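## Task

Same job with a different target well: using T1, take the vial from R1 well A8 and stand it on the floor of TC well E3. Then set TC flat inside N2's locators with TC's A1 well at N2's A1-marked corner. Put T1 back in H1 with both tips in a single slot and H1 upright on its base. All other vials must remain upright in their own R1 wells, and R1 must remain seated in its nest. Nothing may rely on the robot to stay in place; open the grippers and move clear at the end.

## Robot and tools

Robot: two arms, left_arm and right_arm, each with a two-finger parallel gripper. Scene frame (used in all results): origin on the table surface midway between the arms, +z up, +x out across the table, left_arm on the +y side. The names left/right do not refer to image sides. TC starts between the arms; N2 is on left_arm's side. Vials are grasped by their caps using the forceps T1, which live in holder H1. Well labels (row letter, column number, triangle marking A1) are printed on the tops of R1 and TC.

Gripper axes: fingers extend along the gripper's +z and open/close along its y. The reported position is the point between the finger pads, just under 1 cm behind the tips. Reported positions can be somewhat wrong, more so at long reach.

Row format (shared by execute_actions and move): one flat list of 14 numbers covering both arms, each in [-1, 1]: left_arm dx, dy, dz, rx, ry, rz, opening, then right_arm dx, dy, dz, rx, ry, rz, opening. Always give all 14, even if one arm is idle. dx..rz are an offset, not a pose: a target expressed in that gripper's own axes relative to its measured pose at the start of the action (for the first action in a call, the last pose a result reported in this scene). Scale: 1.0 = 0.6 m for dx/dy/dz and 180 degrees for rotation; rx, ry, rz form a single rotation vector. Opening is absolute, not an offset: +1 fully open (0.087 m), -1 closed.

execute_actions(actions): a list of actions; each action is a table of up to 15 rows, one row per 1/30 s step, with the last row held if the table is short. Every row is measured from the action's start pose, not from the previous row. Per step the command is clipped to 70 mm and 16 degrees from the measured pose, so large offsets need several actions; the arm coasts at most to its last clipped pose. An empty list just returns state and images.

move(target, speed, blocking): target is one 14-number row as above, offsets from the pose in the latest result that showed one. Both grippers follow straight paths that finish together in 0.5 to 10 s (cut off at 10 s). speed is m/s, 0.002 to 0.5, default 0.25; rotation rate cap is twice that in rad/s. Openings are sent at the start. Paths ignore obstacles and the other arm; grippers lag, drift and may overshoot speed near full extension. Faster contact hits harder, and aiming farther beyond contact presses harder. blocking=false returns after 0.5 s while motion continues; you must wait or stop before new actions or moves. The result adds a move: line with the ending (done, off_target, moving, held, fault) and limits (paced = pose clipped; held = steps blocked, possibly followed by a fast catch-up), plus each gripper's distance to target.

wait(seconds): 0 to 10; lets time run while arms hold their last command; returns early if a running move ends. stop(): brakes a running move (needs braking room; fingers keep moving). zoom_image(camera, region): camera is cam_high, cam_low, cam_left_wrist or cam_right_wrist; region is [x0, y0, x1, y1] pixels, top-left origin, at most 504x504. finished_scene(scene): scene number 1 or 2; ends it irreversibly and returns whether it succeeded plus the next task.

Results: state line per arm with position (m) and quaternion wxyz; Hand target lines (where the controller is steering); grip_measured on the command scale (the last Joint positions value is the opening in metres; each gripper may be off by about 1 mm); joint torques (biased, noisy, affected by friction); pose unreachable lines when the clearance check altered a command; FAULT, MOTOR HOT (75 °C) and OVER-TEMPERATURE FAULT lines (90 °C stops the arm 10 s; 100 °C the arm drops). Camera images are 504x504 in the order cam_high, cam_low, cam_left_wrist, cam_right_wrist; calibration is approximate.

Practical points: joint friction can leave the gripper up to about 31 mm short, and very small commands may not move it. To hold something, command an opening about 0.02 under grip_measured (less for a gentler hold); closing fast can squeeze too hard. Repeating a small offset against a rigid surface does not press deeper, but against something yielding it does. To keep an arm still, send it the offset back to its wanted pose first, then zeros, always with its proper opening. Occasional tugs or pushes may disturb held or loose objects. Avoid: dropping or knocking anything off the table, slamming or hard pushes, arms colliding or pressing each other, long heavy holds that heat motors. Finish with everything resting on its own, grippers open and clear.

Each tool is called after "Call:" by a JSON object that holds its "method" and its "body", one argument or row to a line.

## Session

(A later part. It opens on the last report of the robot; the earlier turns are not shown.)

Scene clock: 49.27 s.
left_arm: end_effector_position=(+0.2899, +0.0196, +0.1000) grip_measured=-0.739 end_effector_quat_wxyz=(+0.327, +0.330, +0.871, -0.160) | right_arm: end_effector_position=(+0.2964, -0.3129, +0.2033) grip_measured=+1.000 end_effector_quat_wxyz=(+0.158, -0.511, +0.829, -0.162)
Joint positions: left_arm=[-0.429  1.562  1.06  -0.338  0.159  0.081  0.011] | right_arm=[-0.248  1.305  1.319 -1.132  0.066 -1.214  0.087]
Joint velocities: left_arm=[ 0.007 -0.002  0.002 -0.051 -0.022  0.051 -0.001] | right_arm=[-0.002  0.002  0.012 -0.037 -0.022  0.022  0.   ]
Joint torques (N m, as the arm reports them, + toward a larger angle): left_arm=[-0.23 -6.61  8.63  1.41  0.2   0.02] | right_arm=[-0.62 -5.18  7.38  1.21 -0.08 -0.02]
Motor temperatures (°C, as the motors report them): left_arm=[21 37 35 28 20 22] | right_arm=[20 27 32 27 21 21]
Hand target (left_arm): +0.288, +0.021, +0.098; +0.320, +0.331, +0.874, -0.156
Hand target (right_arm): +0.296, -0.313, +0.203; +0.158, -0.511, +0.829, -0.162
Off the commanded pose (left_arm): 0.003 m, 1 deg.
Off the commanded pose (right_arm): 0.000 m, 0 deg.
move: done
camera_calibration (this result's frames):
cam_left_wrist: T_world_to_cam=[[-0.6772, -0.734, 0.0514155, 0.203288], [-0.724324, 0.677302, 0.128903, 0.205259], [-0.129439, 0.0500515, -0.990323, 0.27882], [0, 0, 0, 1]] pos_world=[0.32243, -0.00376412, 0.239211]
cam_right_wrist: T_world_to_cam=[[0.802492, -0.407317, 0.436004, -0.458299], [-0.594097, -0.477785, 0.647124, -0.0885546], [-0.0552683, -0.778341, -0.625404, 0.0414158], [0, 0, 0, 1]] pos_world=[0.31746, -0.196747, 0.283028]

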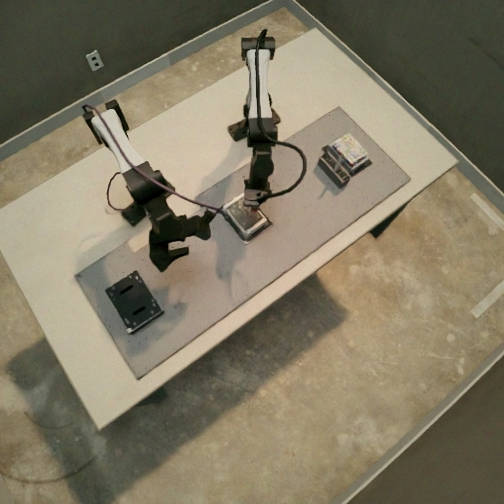

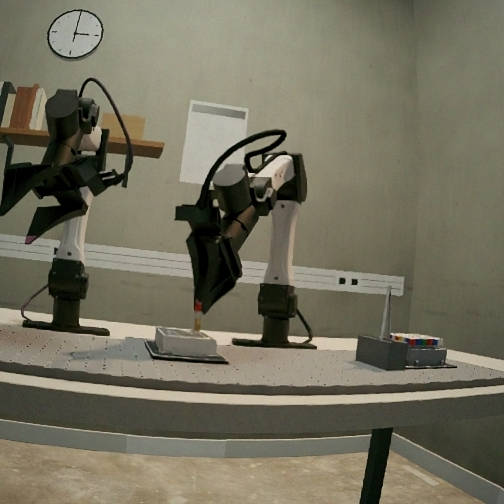

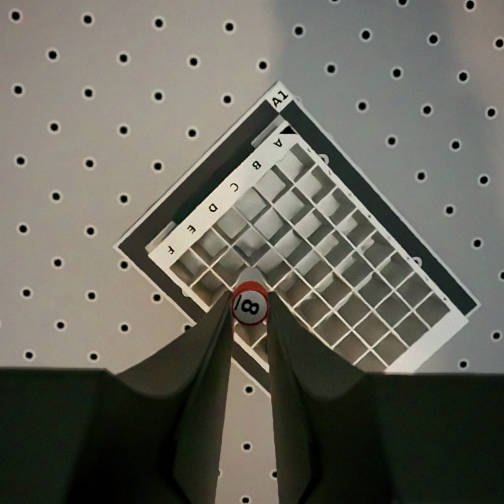

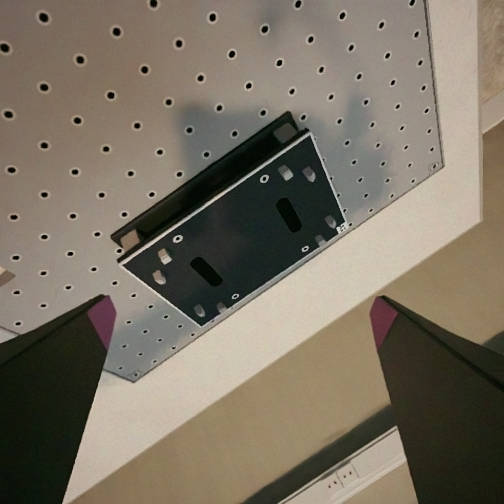

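Call:
{"method": "move", "body": {
  "target": [0.01,0,0,0,0.011,0,-0.8,0,0,0,0,0,0,1],
  "speed": 0.01
}}

Call:
{"method": "zoom_image", "body": {
  "camera": "cam_left_wrist",
  "region": [190,210,310,330]
}}

Scene clock: 51.60 s.
left_arm: end_effector_position=(+0.2864, +0.0220, +0.0974) grip_measured=-0.739 end_effector_quat_wxyz=(+0.318, +0.330, +0.875, -0.158) | right_arm: end_effector_position=(+0.2964, -0.3129, +0.2033) grip_measured=+1.000 end_effector_quat_wxyz=(+0.158, -0.511, +0.829, -0.162)
Joint positions: left_arm=[-0.429  1.562  1.06  -0.358  0.159  0.081  0.011] | right_arm=[-0.248  1.305  1.319 -1.132  0.066 -1.214  0.087]
Joint velocities: left_arm=[-0.017 -0.012 -0.007 -0.051  0.007 -0.007  0.   ] | right_arm=[-0.007  0.002 -0.007 -0.007 -0.007 -0.037  0.   ]
Joint torques (N m, as the arm reports them, + toward a larger angle): left_arm=[ 0.11 -5.94  9.32  1.36  0.22  0.09] | right_arm=[-0.56 -5.39  7.3   1.21 -0.09 -0.04]
Motor temperatures (°C, as the motors report them): left_arm=[21 38 35 28 20 22] | right_arm=[20 28 32 27 21 21]
Hand target (left_arm): +0.287, +0.022, +0.096; +0.312, +0.332, +0.877, -0.155
Hand target (right_arm): +0.296, -0.313, +0.203; +0.158, -0.511, +0.829, -0.162
Off the commanded pose (left_arm): 0.001 m, 1 deg.
Off the commanded pose (right_arm): 0.000 m, 0 deg.
move: done
camera_calibration (this result's frames):
cam_left_wrist: T_world_to_cam=[[-0.676148, -0.73476, 0.0543278, 0.202236], [-0.72222, 0.675574, 0.148314, 0.198998], [-0.145678, 0.0610457, -0.987447, 0.279768], [0, 0, 0, 1]] pos_world=[0.321218, -0.00292135, 0.235755]
cam_right_wrist: T_world_to_cam=[[0.802492, -0.407317, 0.436004, -0.458299], [-0.594097, -0.477785, 0.647124, -0.0885546], [-0.0552683, -0.778341, -0.625404, 0.0414158], [0, 0, 0, 1]] pos_world=[0.31746, -0.196747, 0.283028]

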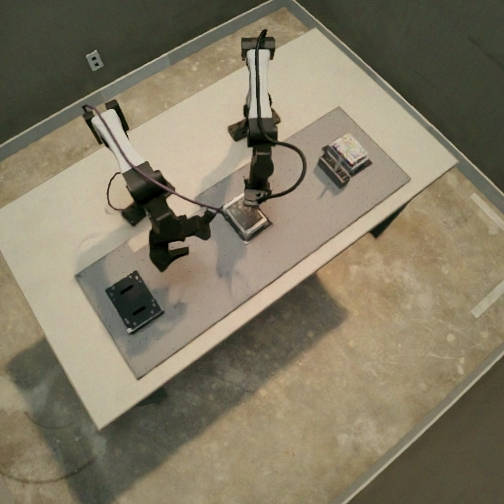

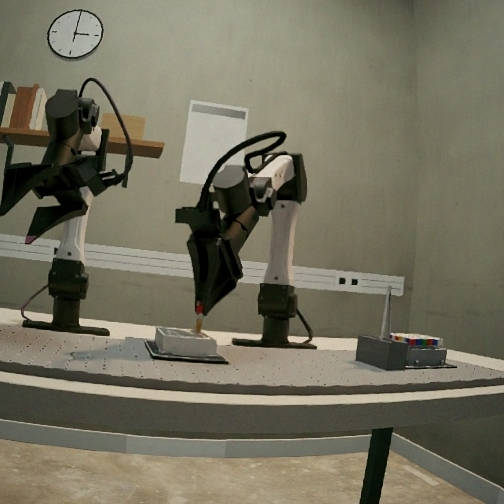

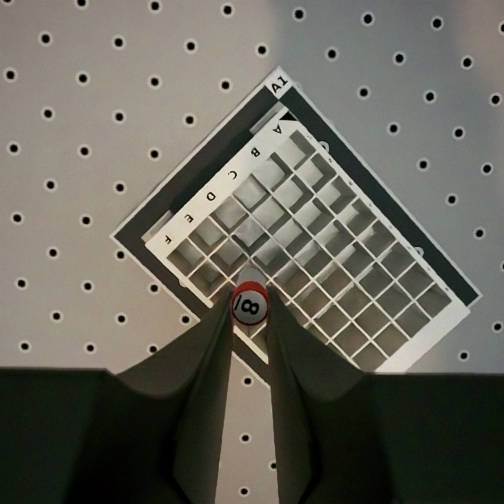

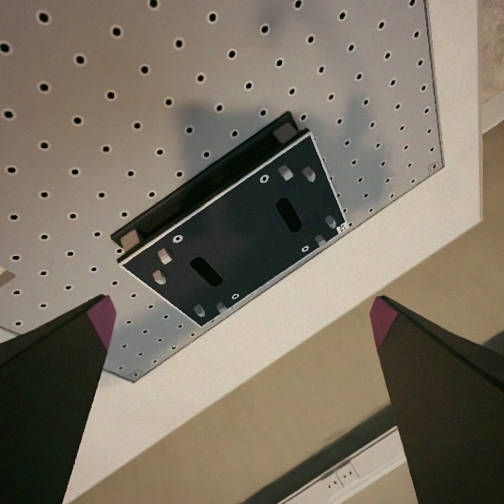

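Region (190, 210, 310, 330) of cam_left_wrist's 504x504 image, scaled by 4.200, with more detail than that image has.

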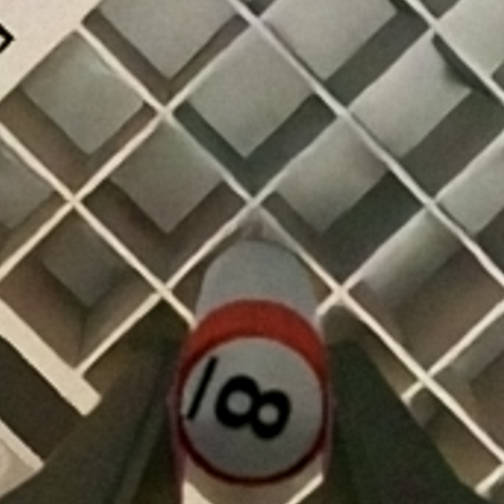

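Centred. Release.

Call:
{"method": "move", "body": {
  "target": [0,0,0,0,0,0,-0.66,0,0,0,0,0,0,1]
}}

Call:
{"method": "move", "body": {
  "target": [-0.07,0,-0.08,0,0,0,-0.66,0,0,0,0,0,0,1],
  "speed": 0.05
}}

Call:
{"method": "zoom_image", "body": {
  "camera": "cam_low",
  "region": [130,270,250,370]
}}

Scene clock: 52.83 s.
left_arm: end_effector_position=(+0.2862, +0.0221, +0.0973) grip_measured=-0.660 end_effector_quat_wxyz=(+0.317, +0.330, +0.875, -0.158) | right_arm: end_effector_position=(+0.2964, -0.3129, +0.2033) grip_measured=+1.000 end_effector_quat_wxyz=(+0.158, -0.511, +0.829, -0.162)
Joint positions: left_arm=[-0.429  1.562  1.06  -0.358  0.159  0.081  0.015] | right_arm=[-0.248  1.305  1.319 -1.132  0.066 -1.214  0.087]
Joint velocities: left_arm=[-0.012 -0.027 -0.007 -0.051  0.007 -0.022 -0.001] | right_arm=[-0.007  0.007 -0.002 -0.007 -0.007  0.007  0.   ]
Joint torques (N m, as the arm reports them, + toward a larger angle): left_arm=[ 0.12 -6.85  8.15  1.52  0.23  0.04] | right_arm=[-0.56 -5.15  7.43  1.15 -0.12 -0.03]
Motor temperatures (°C, as the motors report them): left_arm=[21 38 35 28 20 22] | right_arm=[20 28 32 27 21 21]
Hand target (left_arm): +0.286, +0.022, +0.097; +0.318, +0.330, +0.875, -0.158
Hand target (right_arm): +0.296, -0.313, +0.203; +0.158, -0.511, +0.829, -0.162
Off the commanded pose (left_arm): 0.000 m, 0 deg.
Off the commanded pose (right_arm): 0.000 m, 0 deg.
move: done
camera_calibration (this result's frames):
cam_left_wrist: T_world_to_cam=[[-0.676113, -0.734783, 0.0544502, 0.202194], [-0.722126, 0.675512, 0.149058, 0.198755], [-0.146307, 0.0614602, -0.987328, 0.279804], [0, 0, 0, 1]] pos_world=[0.32117, -0.00288923, 0.235622]
cam_right_wrist: T_world_to_cam=[[0.802492, -0.407317, 0.436004, -0.458299], [-0.594097, -0.477785, 0.647124, -0.0885546], [-0.0552683, -0.778341, -0.625404, 0.0414158], [0, 0, 0, 1]] pos_world=[0.31746, -0.196747, 0.283028]

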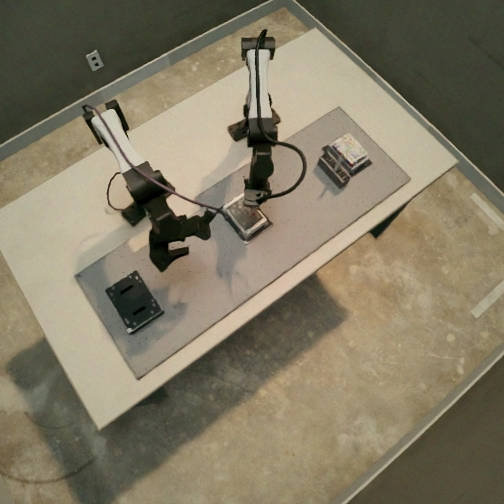

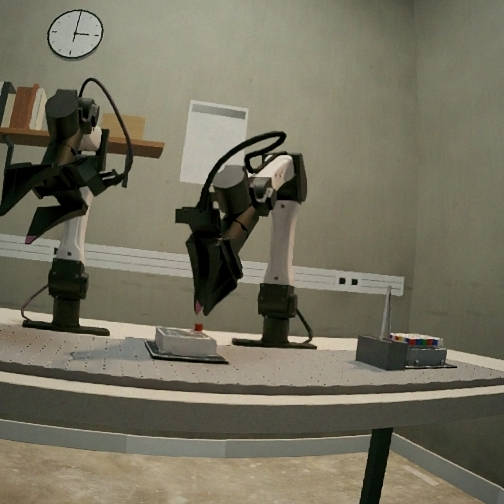

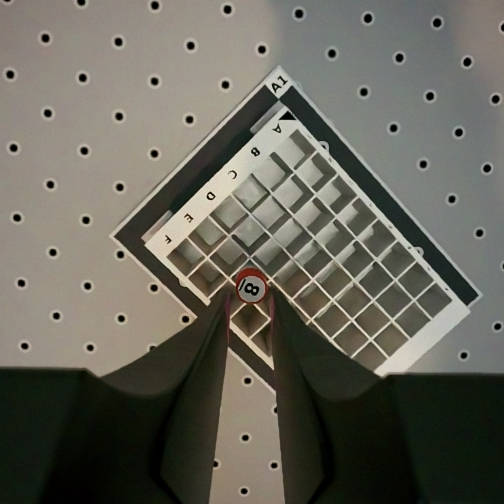

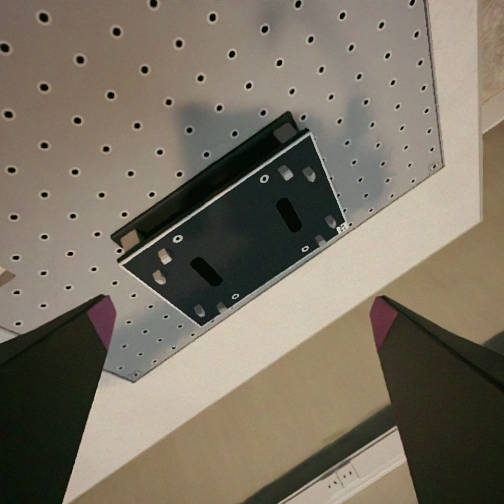

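Scene clock: 54.60 s.
left_arm: end_effector_position=(+0.2865, +0.0216, +0.1505) grip_measured=-0.660 end_effector_quat_wxyz=(+0.310, +0.331, +0.877, -0.157) | right_arm: end_effector_position=(+0.2964, -0.3129, +0.2033) grip_measured=+1.000 end_effector_quat_wxyz=(+0.158, -0.511, +0.829, -0.162)
Joint positions: left_arm=[-0.429  1.546  1.266 -0.597  0.16   0.081  0.015] | right_arm=[-0.248  1.305  1.319 -1.132  0.066 -1.214  0.087]
Joint velocities: left_arm=[-0.002  0.017 -0.027 -0.051  0.051  0.022  0.   ] | right_arm=[-0.007 -0.012  0.002  0.022 -0.066  0.007  0.   ]
Joint torques (N m, as the arm reports them, + toward a larger angle): left_arm=[ 0.82 -8.22  9.62  1.3   0.27  0.13] | right_arm=[-0.51 -5.27  7.39  1.2  -0.1  -0.01]
Motor temperatures (°C, as the motors report them): left_arm=[21 38 35 28 20 22] | right_arm=[20 28 32 27 21 21]
Hand target (left_arm): +0.287, +0.025, +0.161; +0.318, +0.330, +0.875, -0.158
Hand target (right_arm): +0.296, -0.313, +0.203; +0.158, -0.511, +0.829, -0.162
Off the commanded pose (left_arm): 0.011 m, 1 deg.
Off the commanded pose (right_arm): 0.000 m, 0 deg.
move: off_target (left_arm)
camera_calibration (this result's frames):
cam_left_wrist: T_world_to_cam=[[-0.675859, -0.73475, 0.05794, 0.198585], [-0.719401, 0.674743, 0.164878, 0.18821], [-0.160239, 0.0697521, -0.984611, 0.335799], [0, 0, 0, 1]] pos_world=[0.323422, -0.00450601, 0.288093]
cam_right_wrist: T_world_to_cam=[[0.802492, -0.407317, 0.436004, -0.458299], [-0.594097, -0.477785, 0.647124, -0.0885546], [-0.0552683, -0.778341, -0.625404, 0.0414158], [0, 0, 0, 1]] pos_world=[0.31746, -0.196747, 0.283028]

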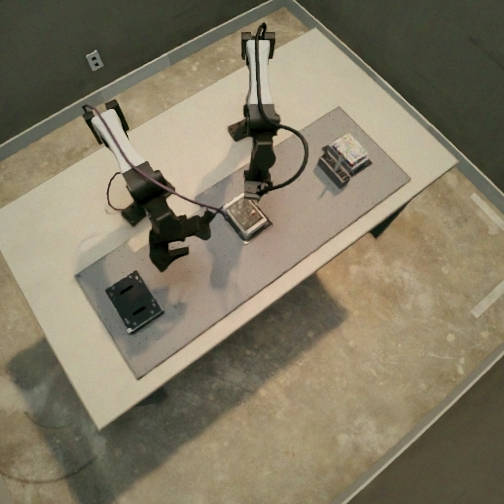

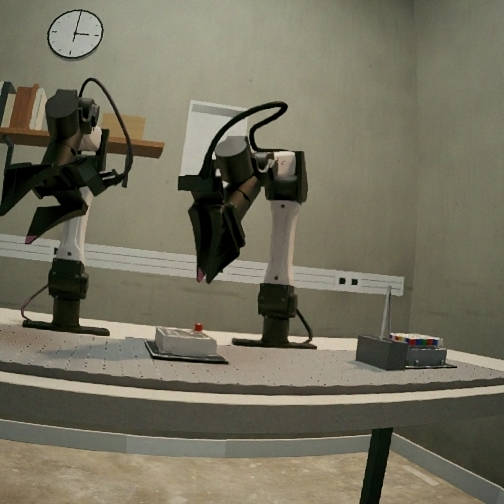

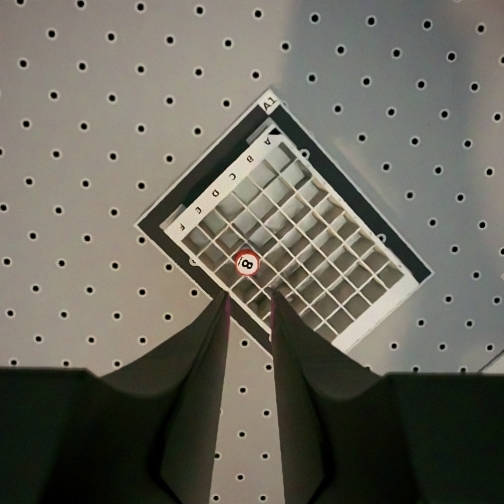

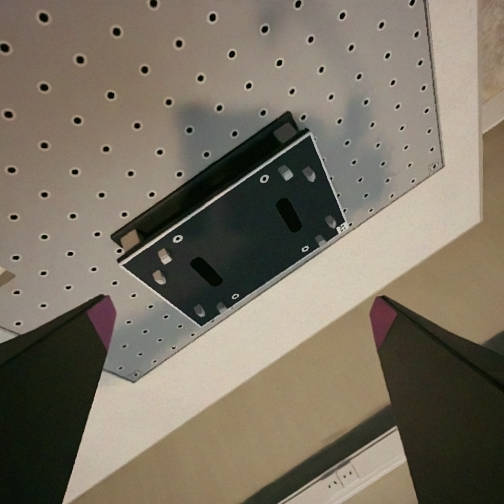

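Region (130, 270, 250, 370) of cam_low's 504x504 image, scaled by 4.200, with more detail than that image has.

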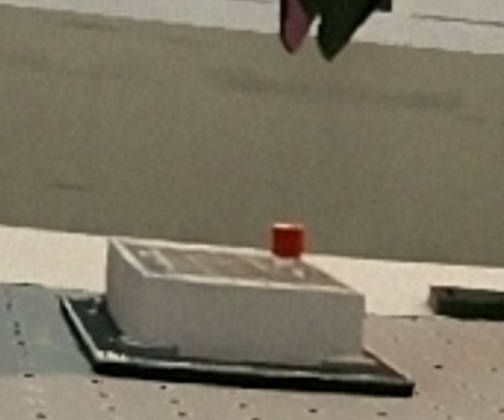

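Call:
{"method": "move", "body": {
  "target": [0.15,0.3,-0.2,0,0,0,-0.66,0,0,0,0,0,0,1]
}}

Call:
{"method": "move", "body": {
  "target": [0,0,0,0,0,0,-0.66,-0.438,0.308,0.035,-0.11,0.107,0.345,1]
}}

Scene clock: 57.03 s.
left_arm: end_effector_position=(+0.3007, +0.2485, +0.1770) grip_measured=-0.660 end_effector_quat_wxyz=(+0.324, +0.327, +0.874, -0.155) | right_arm: end_effector_position=(+0.2964, -0.3129, +0.2033) grip_measured=+1.000 end_effector_quat_wxyz=(+0.158, -0.511, +0.829, -0.162)
Joint positions: left_arm=[ 0.357  1.469  1.331 -0.984  0.602  0.777  0.015] | right_arm=[-0.248  1.305  1.319 -1.132  0.066 -1.214  0.087]
Joint velocities: left_arm=[ 0.012 -0.002 -0.007 -0.007 -0.007 -0.022 -0.   ] | right_arm=[ 0.012  0.002 -0.007 -0.066  0.081 -0.051  0.   ]
Joint torques (N m, as the arm reports them, + toward a larger angle): left_arm=[ 0.43 -3.77  9.3   1.    0.5   0.18] | right_arm=[-0.5  -5.4   7.45  1.21 -0.09 -0.03]
Motor temperatures (°C, as the motors report them): left_arm=[21 38 36 28 20 22] | right_arm=[20 28 32 27 21 21]
Hand target (left_arm): +0.302, +0.250, +0.174; +0.316, +0.328, +0.876, -0.161
Hand target (right_arm): +0.296, -0.313, +0.203; +0.158, -0.511, +0.829, -0.162
Off the commanded pose (left_arm): 0.009 m, 2 deg.
Off the commanded pose (right_arm): 0.000 m, 0 deg.
move: done
camera_calibration (this result's frames):
cam_left_wrist: T_world_to_cam=[[-0.669525, -0.741269, 0.0474996, 0.3749], [-0.730366, 0.668627, 0.139654, 0.0501899], [-0.13528, 0.0588095, -0.98906, 0.344348], [0, 0, 0, 1]] pos_world=[0.334246, 0.224093, 0.315765]
cam_right_wrist: T_world_to_cam=[[0.802492, -0.407317, 0.436004, -0.458299], [-0.594097, -0.477785, 0.647124, -0.0885546], [-0.0552683, -0.778341, -0.625404, 0.0414158], [0, 0, 0, 1]] pos_world=[0.31746, -0.196747, 0.283028]

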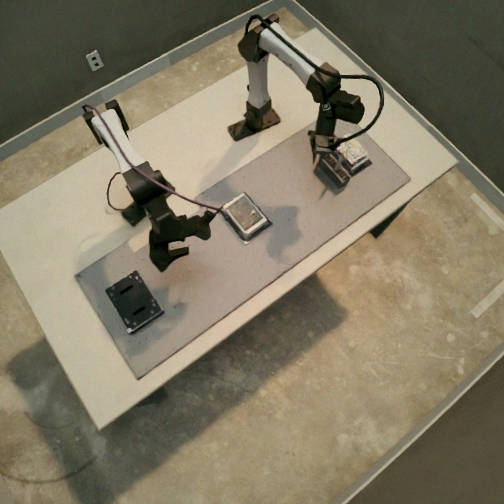

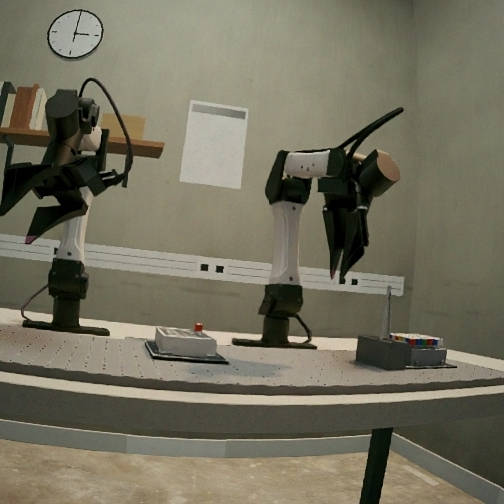

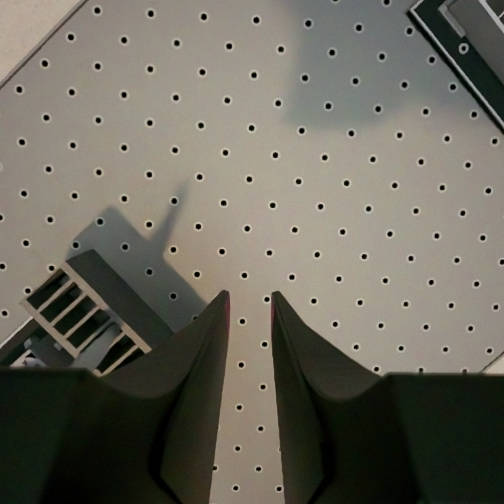

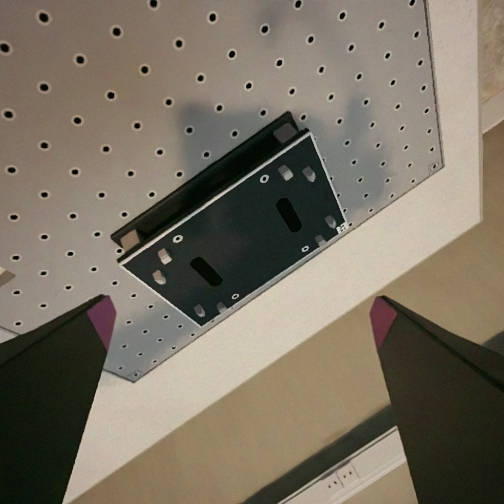

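Scene clock: 60.03 s.
left_arm: end_effector_position=(+0.3007, +0.2485, +0.1770) grip_measured=-0.660 end_effector_quat_wxyz=(+0.324, +0.327, +0.874, -0.155) | right_arm: end_effector_position=(+0.2744, -0.0034, +0.1349) grip_measured=+1.000 end_effector_quat_wxyz=(+0.009, -0.002, +1.000, +0.013)
Joint positions: left_arm=[ 0.357  1.469  1.331 -0.984  0.602  0.777  0.015] | right_arm=[ 0.494  1.974  1.848 -1.414 -0.01   0.645  0.087]
Joint velocities: left_arm=[-0.012 -0.017  0.007  0.007 -0.066 -0.051  0.001] | right_arm=[-0.002  0.007  0.007 -0.007 -0.022 -0.007  0.   ]
Joint torques (N m, as the arm reports them, + toward a larger angle): left_arm=[ 0.12 -5.68  7.83  1.1   0.49  0.03] | right_arm=[-0.27 -9.57  8.16  0.35 -0.11  0.07]
Motor temperatures (°C, as the motors report them): left_arm=[21 38 36 28 20 22] | right_arm=[20 28 33 27 21 21]
Hand target (left_arm): +0.301, +0.249, +0.177; +0.324, +0.327, +0.874, -0.155
Hand target (right_arm): +0.272, -0.000, +0.131; -0.006, +0.001, +1.000, +0.010
Off the commanded pose (left_arm): 0.000 m, 0 deg.
Off the commanded pose (right_arm): 0.007 m, 2 deg.
move: done
camera_calibration (this result's frames):
cam_left_wrist: T_world_to_cam=[[-0.669525, -0.741269, 0.0474996, 0.3749], [-0.730366, 0.668627, 0.139654, 0.0501899], [-0.13528, 0.0588095, -0.98906, 0.344348], [0, 0, 0, 1]] pos_world=[0.334246, 0.224093, 0.315765]
cam_right_wrist: T_world_to_cam=[[0.0229535, -0.999507, -0.0214386, -0.011103], [-0.635162, -0.0311398, 0.771751, 0.0864419], [-0.772038, -0.00409742, -0.635564, 0.438975], [0, 0, 0, 1]] pos_world=[0.394064, -0.00660711, 0.212047]

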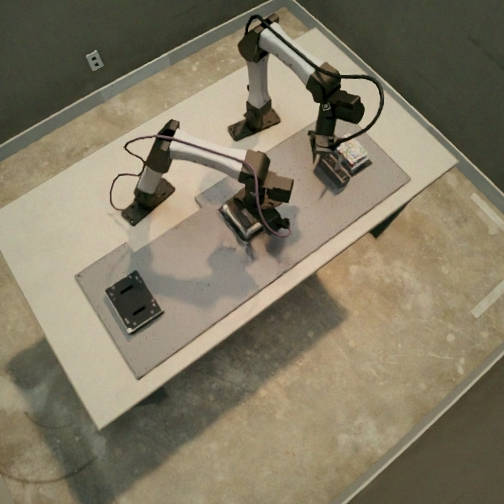

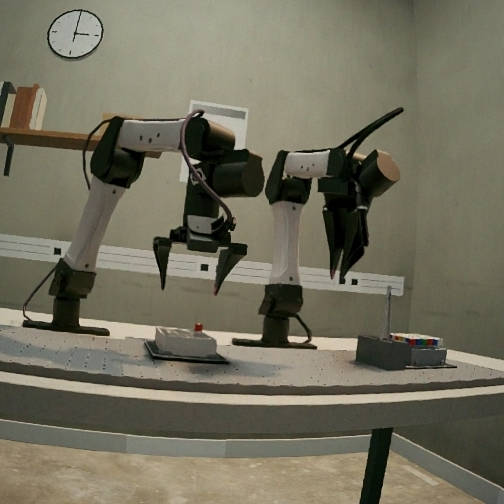

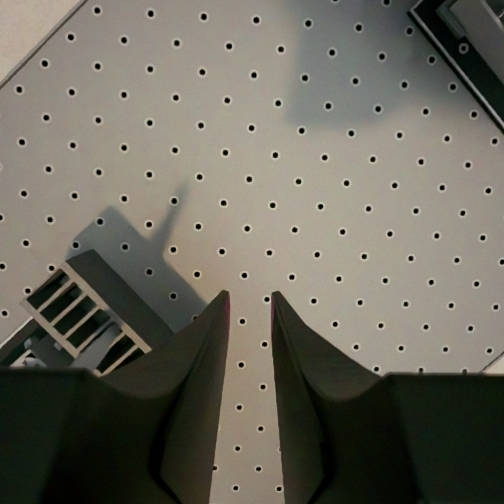

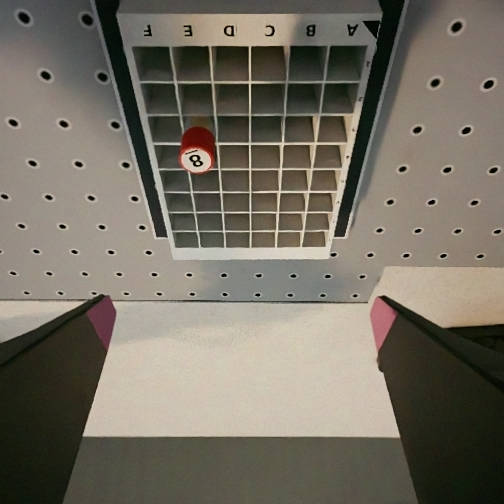

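TC centre ~250 px vs fingers 242; shift −y a little and descend to ~0.075.

Call:
{"method": "move", "body": {
  "target": [0,0,0,0,0,0,-0.66,0,-0.006,0.105,0,0,0,1],
  "speed": 0.05
}}

Scene clock: 62.20 s.
left_arm: end_effector_position=(+0.3007, +0.2485, +0.1770) grip_measured=-0.660 end_effector_quat_wxyz=(+0.324, +0.327, +0.874, -0.155) | right_arm: end_effector_position=(+0.2769, -0.0013, +0.0784) grip_measured=+1.000 end_effector_quat_wxyz=(+0.014, -0.002, +1.000, +0.017)
Joint positions: left_arm=[ 0.357  1.469  1.331 -0.984  0.602  0.777  0.015] | right_arm=[ 0.494  1.974  1.625 -1.178 -0.011  0.646  0.087]
Joint velocities: left_arm=[-0.007  0.027  0.002 -0.007 -0.007 -0.022  0.001] | right_arm=[-0.002 -0.002  0.012 -0.066 -0.022 -0.095  0.   ]
Joint torques (N m, as the arm reports them, + toward a larger angle): left_arm=[ 0.03 -5.68  7.84  1.11  0.52  0.03] | right_arm=[ -1.24 -11.77   4.72   0.61   0.    -0.12]
Motor temperatures (°C, as the motors report them): left_arm=[21 38 36 27 20 22] | right_arm=[20 29 33 27 21 21]
Hand target (left_arm): +0.301, +0.249, +0.177; +0.324, +0.327, +0.874, -0.155
Hand target (right_arm): +0.276, -0.006, +0.072; +0.009, -0.002, +1.000, +0.013
Off the commanded pose (left_arm): 0.000 m, 0 deg.
Off the commanded pose (right_arm): 0.008 m, 1 deg.
move: done
camera_calibration (this result's frames):
cam_left_wrist: T_world_to_cam=[[-0.669525, -0.741269, 0.0474996, 0.3749], [-0.730366, 0.668627, 0.139654, 0.0501899], [-0.13528, 0.0588095, -0.98906, 0.344348], [0, 0, 0, 1]] pos_world=[0.334246, 0.224093, 0.315765]
cam_right_wrist: T_world_to_cam=[[0.0228438, -0.999305, -0.0294401, -0.00960181], [-0.642519, -0.0372358, 0.765364, 0.134298], [-0.765929, 0.00143202, -0.642923, 0.403899], [0, 0, 0, 1]] pos_world=[0.395867, -0.00517283, 0.156607]

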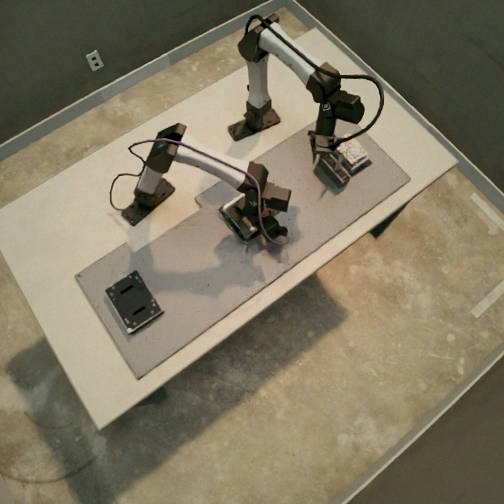

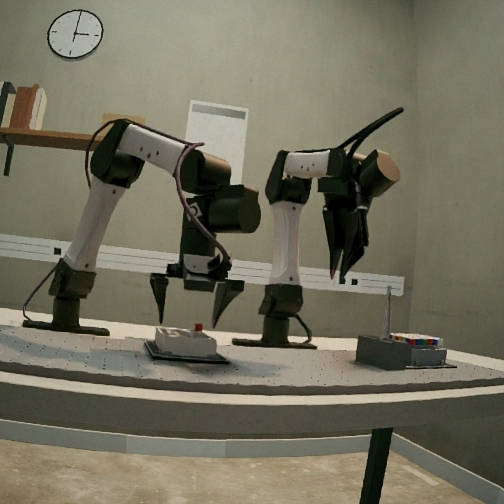

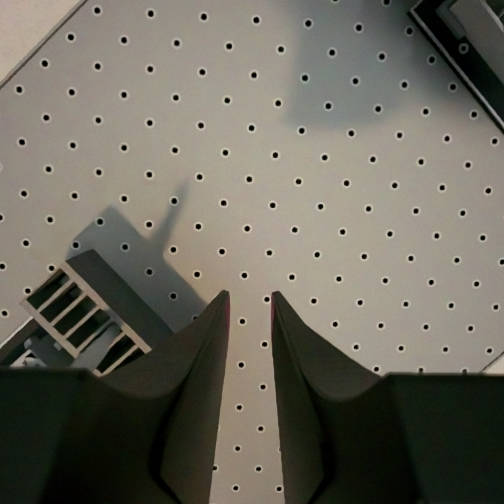

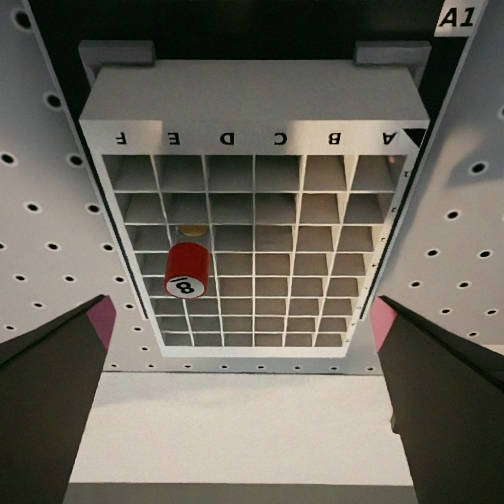

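Call:
{"method": "move", "body": {
  "target": [0,0,0,0,0,0,-0.66,0,-0.014,0.012,0,0,0,1],
  "speed": 0.02
}}

Scene clock: 63.47 s.
left_arm: end_effector_position=(+0.3007, +0.2485, +0.1770) grip_measured=-0.660 end_effector_quat_wxyz=(+0.324, +0.327, +0.874, -0.155) | right_arm: end_effector_position=(+0.2780, -0.0057, +0.0723) grip_measured=+1.000 end_effector_quat_wxyz=(+0.013, -0.001, +1.000, +0.016)
Joint positions: left_arm=[ 0.357  1.469  1.331 -0.984  0.602  0.777  0.015] | right_arm=[ 0.483  1.974  1.6   -1.158 -0.011  0.637  0.087]
Joint velocities: left_arm=[-0.007  0.012 -0.002 -0.037 -0.066 -0.007 -0.   ] | right_arm=[-0.002 -0.002 -0.002 -0.022 -0.066  0.037  0.   ]
Joint torques (N m, as the arm reports them, + toward a larger angle): left_arm=[ 0.02 -5.56  7.66  1.08  0.48  0.02] | right_arm=[ -1.09 -12.98   4.73   0.62  -0.03  -0.1 ]
Motor temperatures (°C, as the motors report them): left_arm=[21 38 36 27 20 22] | right_arm=[20 29 33 26 21 21]
Hand target (left_arm): +0.301, +0.249, +0.177; +0.324, +0.327, +0.874, -0.155
Hand target (right_arm): +0.277, -0.010, +0.071; +0.014, -0.002, +1.000, +0.017
Off the commanded pose (left_arm): 0.000 m, 0 deg.
Off the commanded pose (right_arm): 0.004 m, 0 deg.
move: done
camera_calibration (this result's frames):
cam_left_wrist: T_world_to_cam=[[-0.669525, -0.741269, 0.0474996, 0.3749], [-0.730366, 0.668627, 0.139654, 0.0501899], [-0.13528, 0.0588095, -0.98906, 0.344348], [0, 0, 0, 1]] pos_world=[0.334246, 0.224093, 0.315765]
cam_right_wrist: T_world_to_cam=[[0.0204623, -0.999432, -0.0267578, -0.0137154], [-0.64025, -0.0336548, 0.767429, 0.138782], [-0.767894, 0.00142832, -0.640576, 0.401203], [0, 0, 0, 1]] pos_world=[0.397217, -0.00960997, 0.150129]

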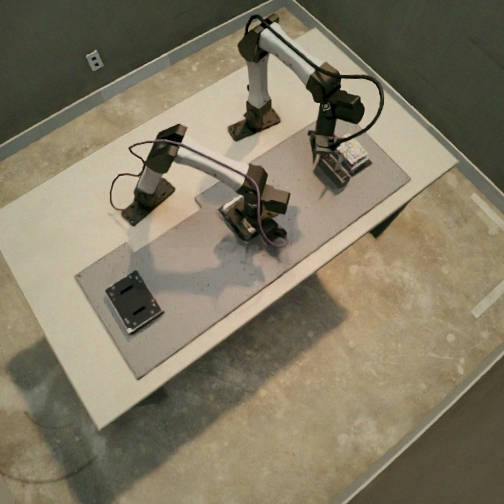

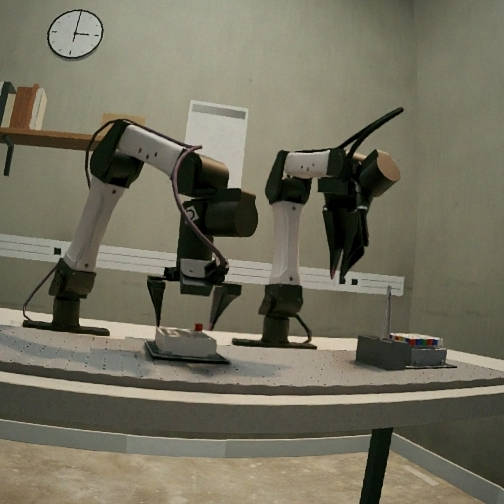

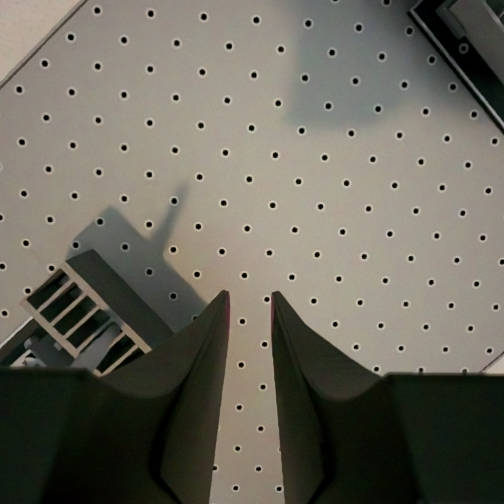

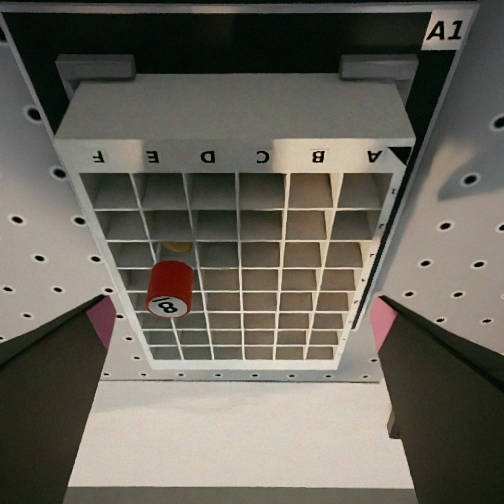

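About centred. Descend.

Call:
{"method": "move", "body": {
  "target": [0,0,0,0,0,0,-0.66,0,0.003,0.04,0,0,0,1],
  "speed": 0.02
}}

Scene clock: 65.30 s.
left_arm: end_effector_position=(+0.3007, +0.2485, +0.1770) grip_measured=-0.660 end_effector_quat_wxyz=(+0.324, +0.327, +0.874, -0.155) | right_arm: end_effector_position=(+0.2820, -0.0028, +0.0660) grip_measured=+1.000 end_effector_quat_wxyz=(+0.022, -0.001, +1.000, +0.023)
Joint positions: left_arm=[ 0.357  1.469  1.331 -0.984  0.602  0.777  0.015] | right_arm=[ 0.483  1.974  1.577 -1.111 -0.011  0.636  0.087]
Joint velocities: left_arm=[ 0.012  0.002 -0.002 -0.022 -0.022 -0.022 -0.   ] | right_arm=[-0.012  0.002 -0.012 -0.007 -0.022 -0.022  0.   ]
Joint torques (N m, as the arm reports them, + toward a larger angle): left_arm=[-0.05 -5.63  7.82  1.11  0.48  0.02] | right_arm=[-0.34 -9.8   3.59  0.88 -0.03 -0.02]
Motor temperatures (°C, as the motors report them): left_arm=[21 38 36 27 20 22] | right_arm=[20 29 32 26 21 21]
Hand target (left_arm): +0.301, +0.249, +0.177; +0.324, +0.327, +0.874, -0.155
Hand target (right_arm): +0.278, -0.004, +0.049; +0.012, -0.001, +1.000, +0.016
Off the commanded pose (left_arm): 0.000 m, 0 deg.
Off the commanded pose (right_arm): 0.018 m, 1 deg.
move: off_target (right_arm)
camera_calibration (this result's frames):
cam_left_wrist: T_world_to_cam=[[-0.669525, -0.741269, 0.0474996, 0.3749], [-0.730366, 0.668627, 0.139654, 0.0501899], [-0.13528, 0.0588095, -0.98906, 0.344348], [0, 0, 0, 1]] pos_world=[0.334246, 0.224093, 0.315765]
cam_right_wrist: T_world_to_cam=[[0.0218381, -0.998962, -0.0399637, -0.0106035], [-0.654239, -0.0445052, 0.754977, 0.150951], [-0.755972, 0.00965857, -0.654533, 0.397767], [0, 0, 0, 1]] pos_world=[0.39969, -0.00771625, 0.145963]

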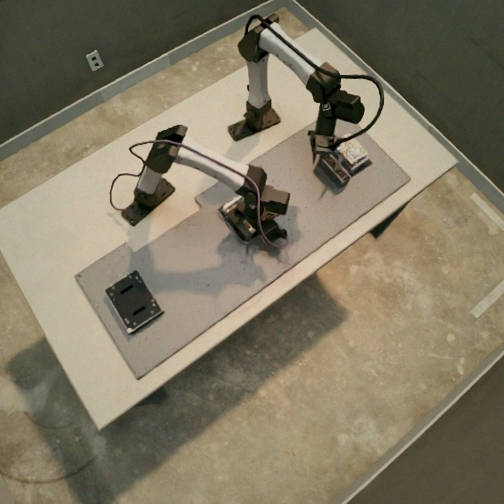

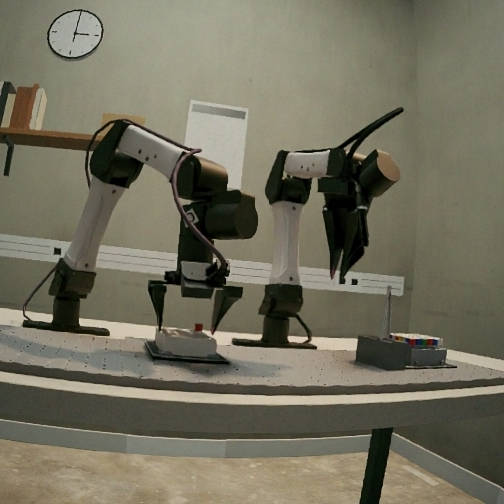

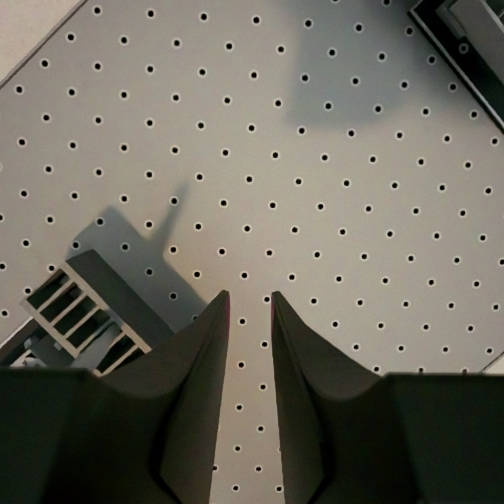

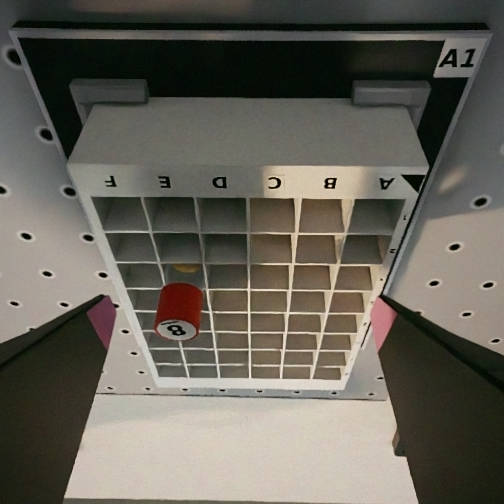

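Right finger on the edge; shift −y first.

Call:
{"method": "move", "body": {
  "target": [0,0,0,0,0,0,-0.66,0.006,-0.013,-0.003,0,0.008,0,1],
  "speed": 0.02
}}

Call:
{"method": "move", "body": {
  "target": [0,0,0,0,0,0,-0.66,0.008,-0.006,0.035,0,0.01,0,1],
  "speed": 0.02
}}

Scene clock: 66.60 s.
left_arm: end_effector_position=(+0.3007, +0.2485, +0.1770) grip_measured=-0.660 end_effector_quat_wxyz=(+0.324, +0.327, +0.874, -0.155) | right_arm: end_effector_position=(+0.2840, -0.0058, +0.0668) grip_measured=+1.000 end_effector_quat_wxyz=(+0.021, +0.000, +0.999, +0.024)
Joint positions: left_arm=[ 0.357  1.469  1.331 -0.984  0.602  0.777  0.015] | right_arm=[ 0.472  1.972  1.577 -1.113 -0.014  0.627  0.087]
Joint velocities: left_arm=[-0.007  0.012  0.002  0.022  0.051  0.037 -0.   ] | right_arm=[-0.007  0.007 -0.002 -0.022 -0.051  0.081  0.   ]
Joint torques (N m, as the arm reports them, + toward a larger angle): left_arm=[ 0.03 -5.62  7.74  1.12  0.49  0.03] | right_arm=[ -1.18 -12.35   5.89   0.43  -0.11  -0.15]
Motor temperatures (°C, as the motors report them): left_arm=[21 38 36 27 20 22] | right_arm=[20 30 32 26 21 21]
Hand target (left_arm): +0.301, +0.249, +0.177; +0.324, +0.327, +0.874, -0.155
Hand target (right_arm): +0.278, -0.010, +0.067; +0.009, -0.001, +1.000, +0.023
Off the commanded pose (left_arm): 0.000 m, 0 deg.
Off the commanded pose (right_arm): 0.008 m, 1 deg.
move: done
camera_calibration (this result's frames):
cam_left_wrist: T_world_to_cam=[[-0.669525, -0.741269, 0.0474996, 0.3749], [-0.730366, 0.668627, 0.139654, 0.0501899], [-0.13528, 0.0588095, -0.98906, 0.344348], [0, 0, 0, 1]] pos_world=[0.334246, 0.224093, 0.315765]
cam_right_wrist: T_world_to_cam=[[0.0197194, -0.998879, -0.0430371, -0.0127809], [-0.653811, -0.0454493, 0.755291, 0.151364], [-0.756401, 0.0132443, -0.653975, 0.400016], [0, 0, 0, 1]] pos_world=[0.401788, -0.0111852, 0.146727]

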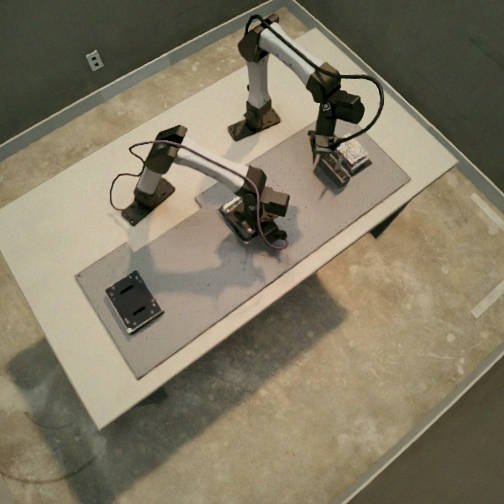

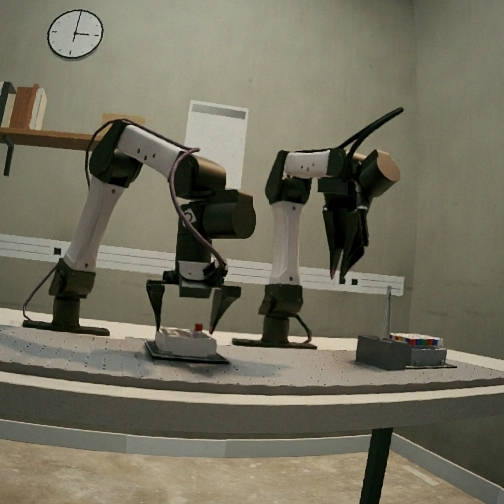

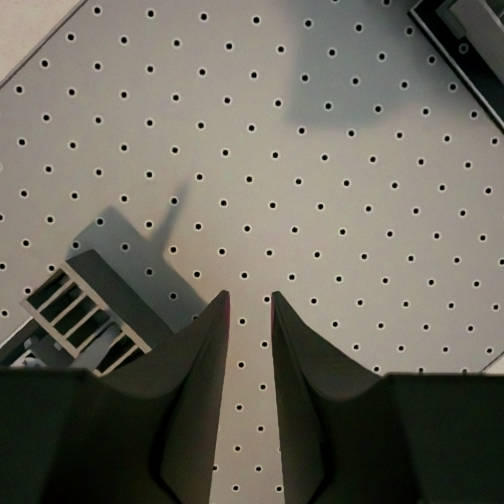

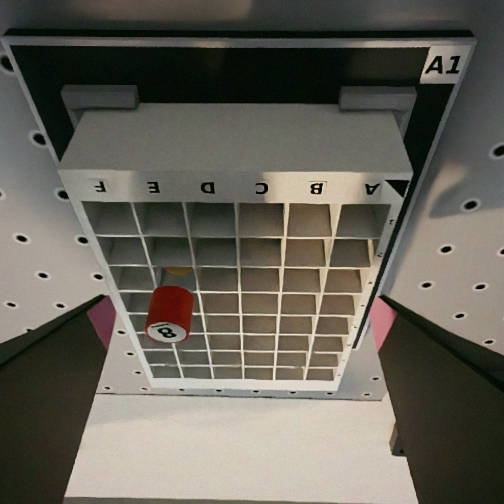

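Scene clock: 67.93 s.
left_arm: end_effector_position=(+0.3007, +0.2485, +0.1770) grip_measured=-0.660 end_effector_quat_wxyz=(+0.324, +0.327, +0.874, -0.155) | right_arm: end_effector_position=(+0.2837, -0.0045, +0.0588) grip_measured=+1.000 end_effector_quat_wxyz=(+0.022, -0.000, +0.999, +0.029)
Joint positions: left_arm=[ 0.357  1.469  1.331 -0.984  0.602  0.777  0.015] | right_arm=[ 0.472  1.972  1.544 -1.073 -0.021  0.627  0.087]
Joint velocities: left_arm=[-0.012  0.002  0.007  0.022 -0.051 -0.007 -0.   ] | right_arm=[-0.022 -0.007  0.002  0.022 -0.007 -0.051  0.   ]
Joint torques (N m, as the arm reports them, + toward a larger angle): left_arm=[ 0.01 -5.7   7.77  1.08  0.48  0.03] | right_arm=[ -1.23 -10.01   4.73   0.65  -0.15  -0.12]
Motor temperatures (°C, as the motors report them): left_arm=[21 38 36 27 20 22] | right_arm=[20 30 32 26 21 21]
Hand target (left_arm): +0.301, +0.249, +0.177; +0.324, +0.327, +0.874, -0.155
Hand target (right_arm): +0.280, -0.009, +0.046; +0.006, -0.000, +1.000, +0.024
Off the commanded pose (left_arm): 0.000 m, 0 deg.
Off the commanded pose (right_arm): 0.014 m, 2 deg.
move: off_target (right_arm)
camera_calibration (this result's frames):
cam_left_wrist: T_world_to_cam=[[-0.669525, -0.741269, 0.0474996, 0.3749], [-0.730366, 0.668627, 0.139654, 0.0501899], [-0.13528, 0.0588095, -0.98906, 0.344348], [0, 0, 0, 1]] pos_world=[0.334246, 0.224093, 0.315765]
cam_right_wrist: T_world_to_cam=[[0.0206622, -0.998381, -0.052987, -0.0115453], [-0.655414, -0.0535477, 0.753369, 0.157803], [-0.754987, 0.0191622, -0.65546, 0.394258], [0, 0, 0, 1]] pos_world=[0.401324, -0.0106315, 0.138924]

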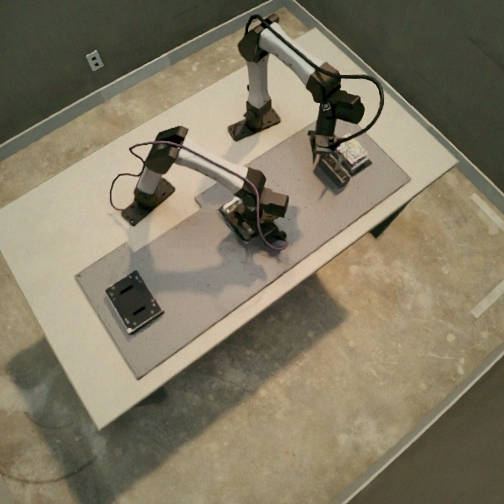

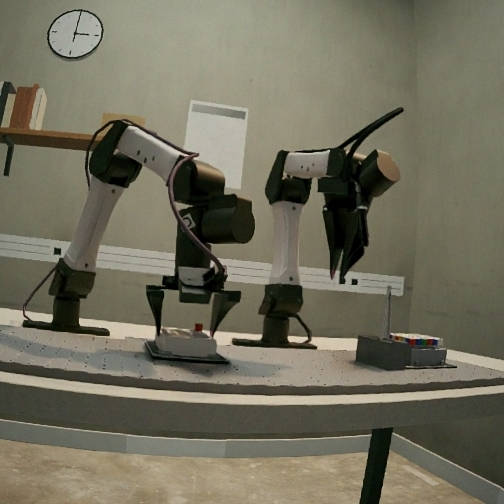

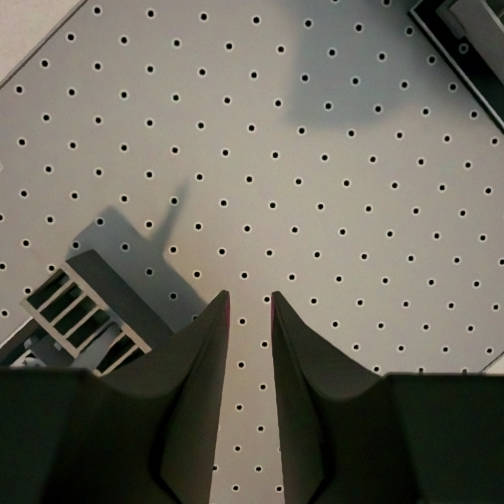

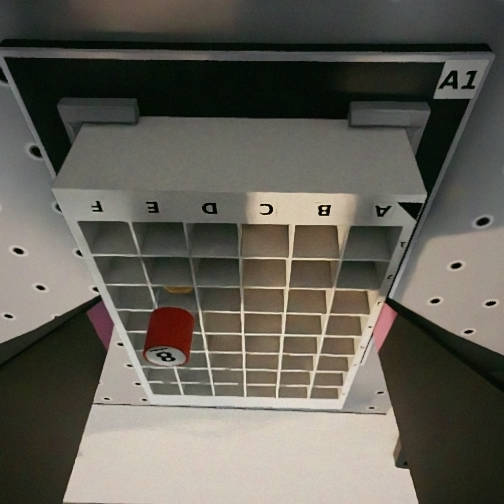

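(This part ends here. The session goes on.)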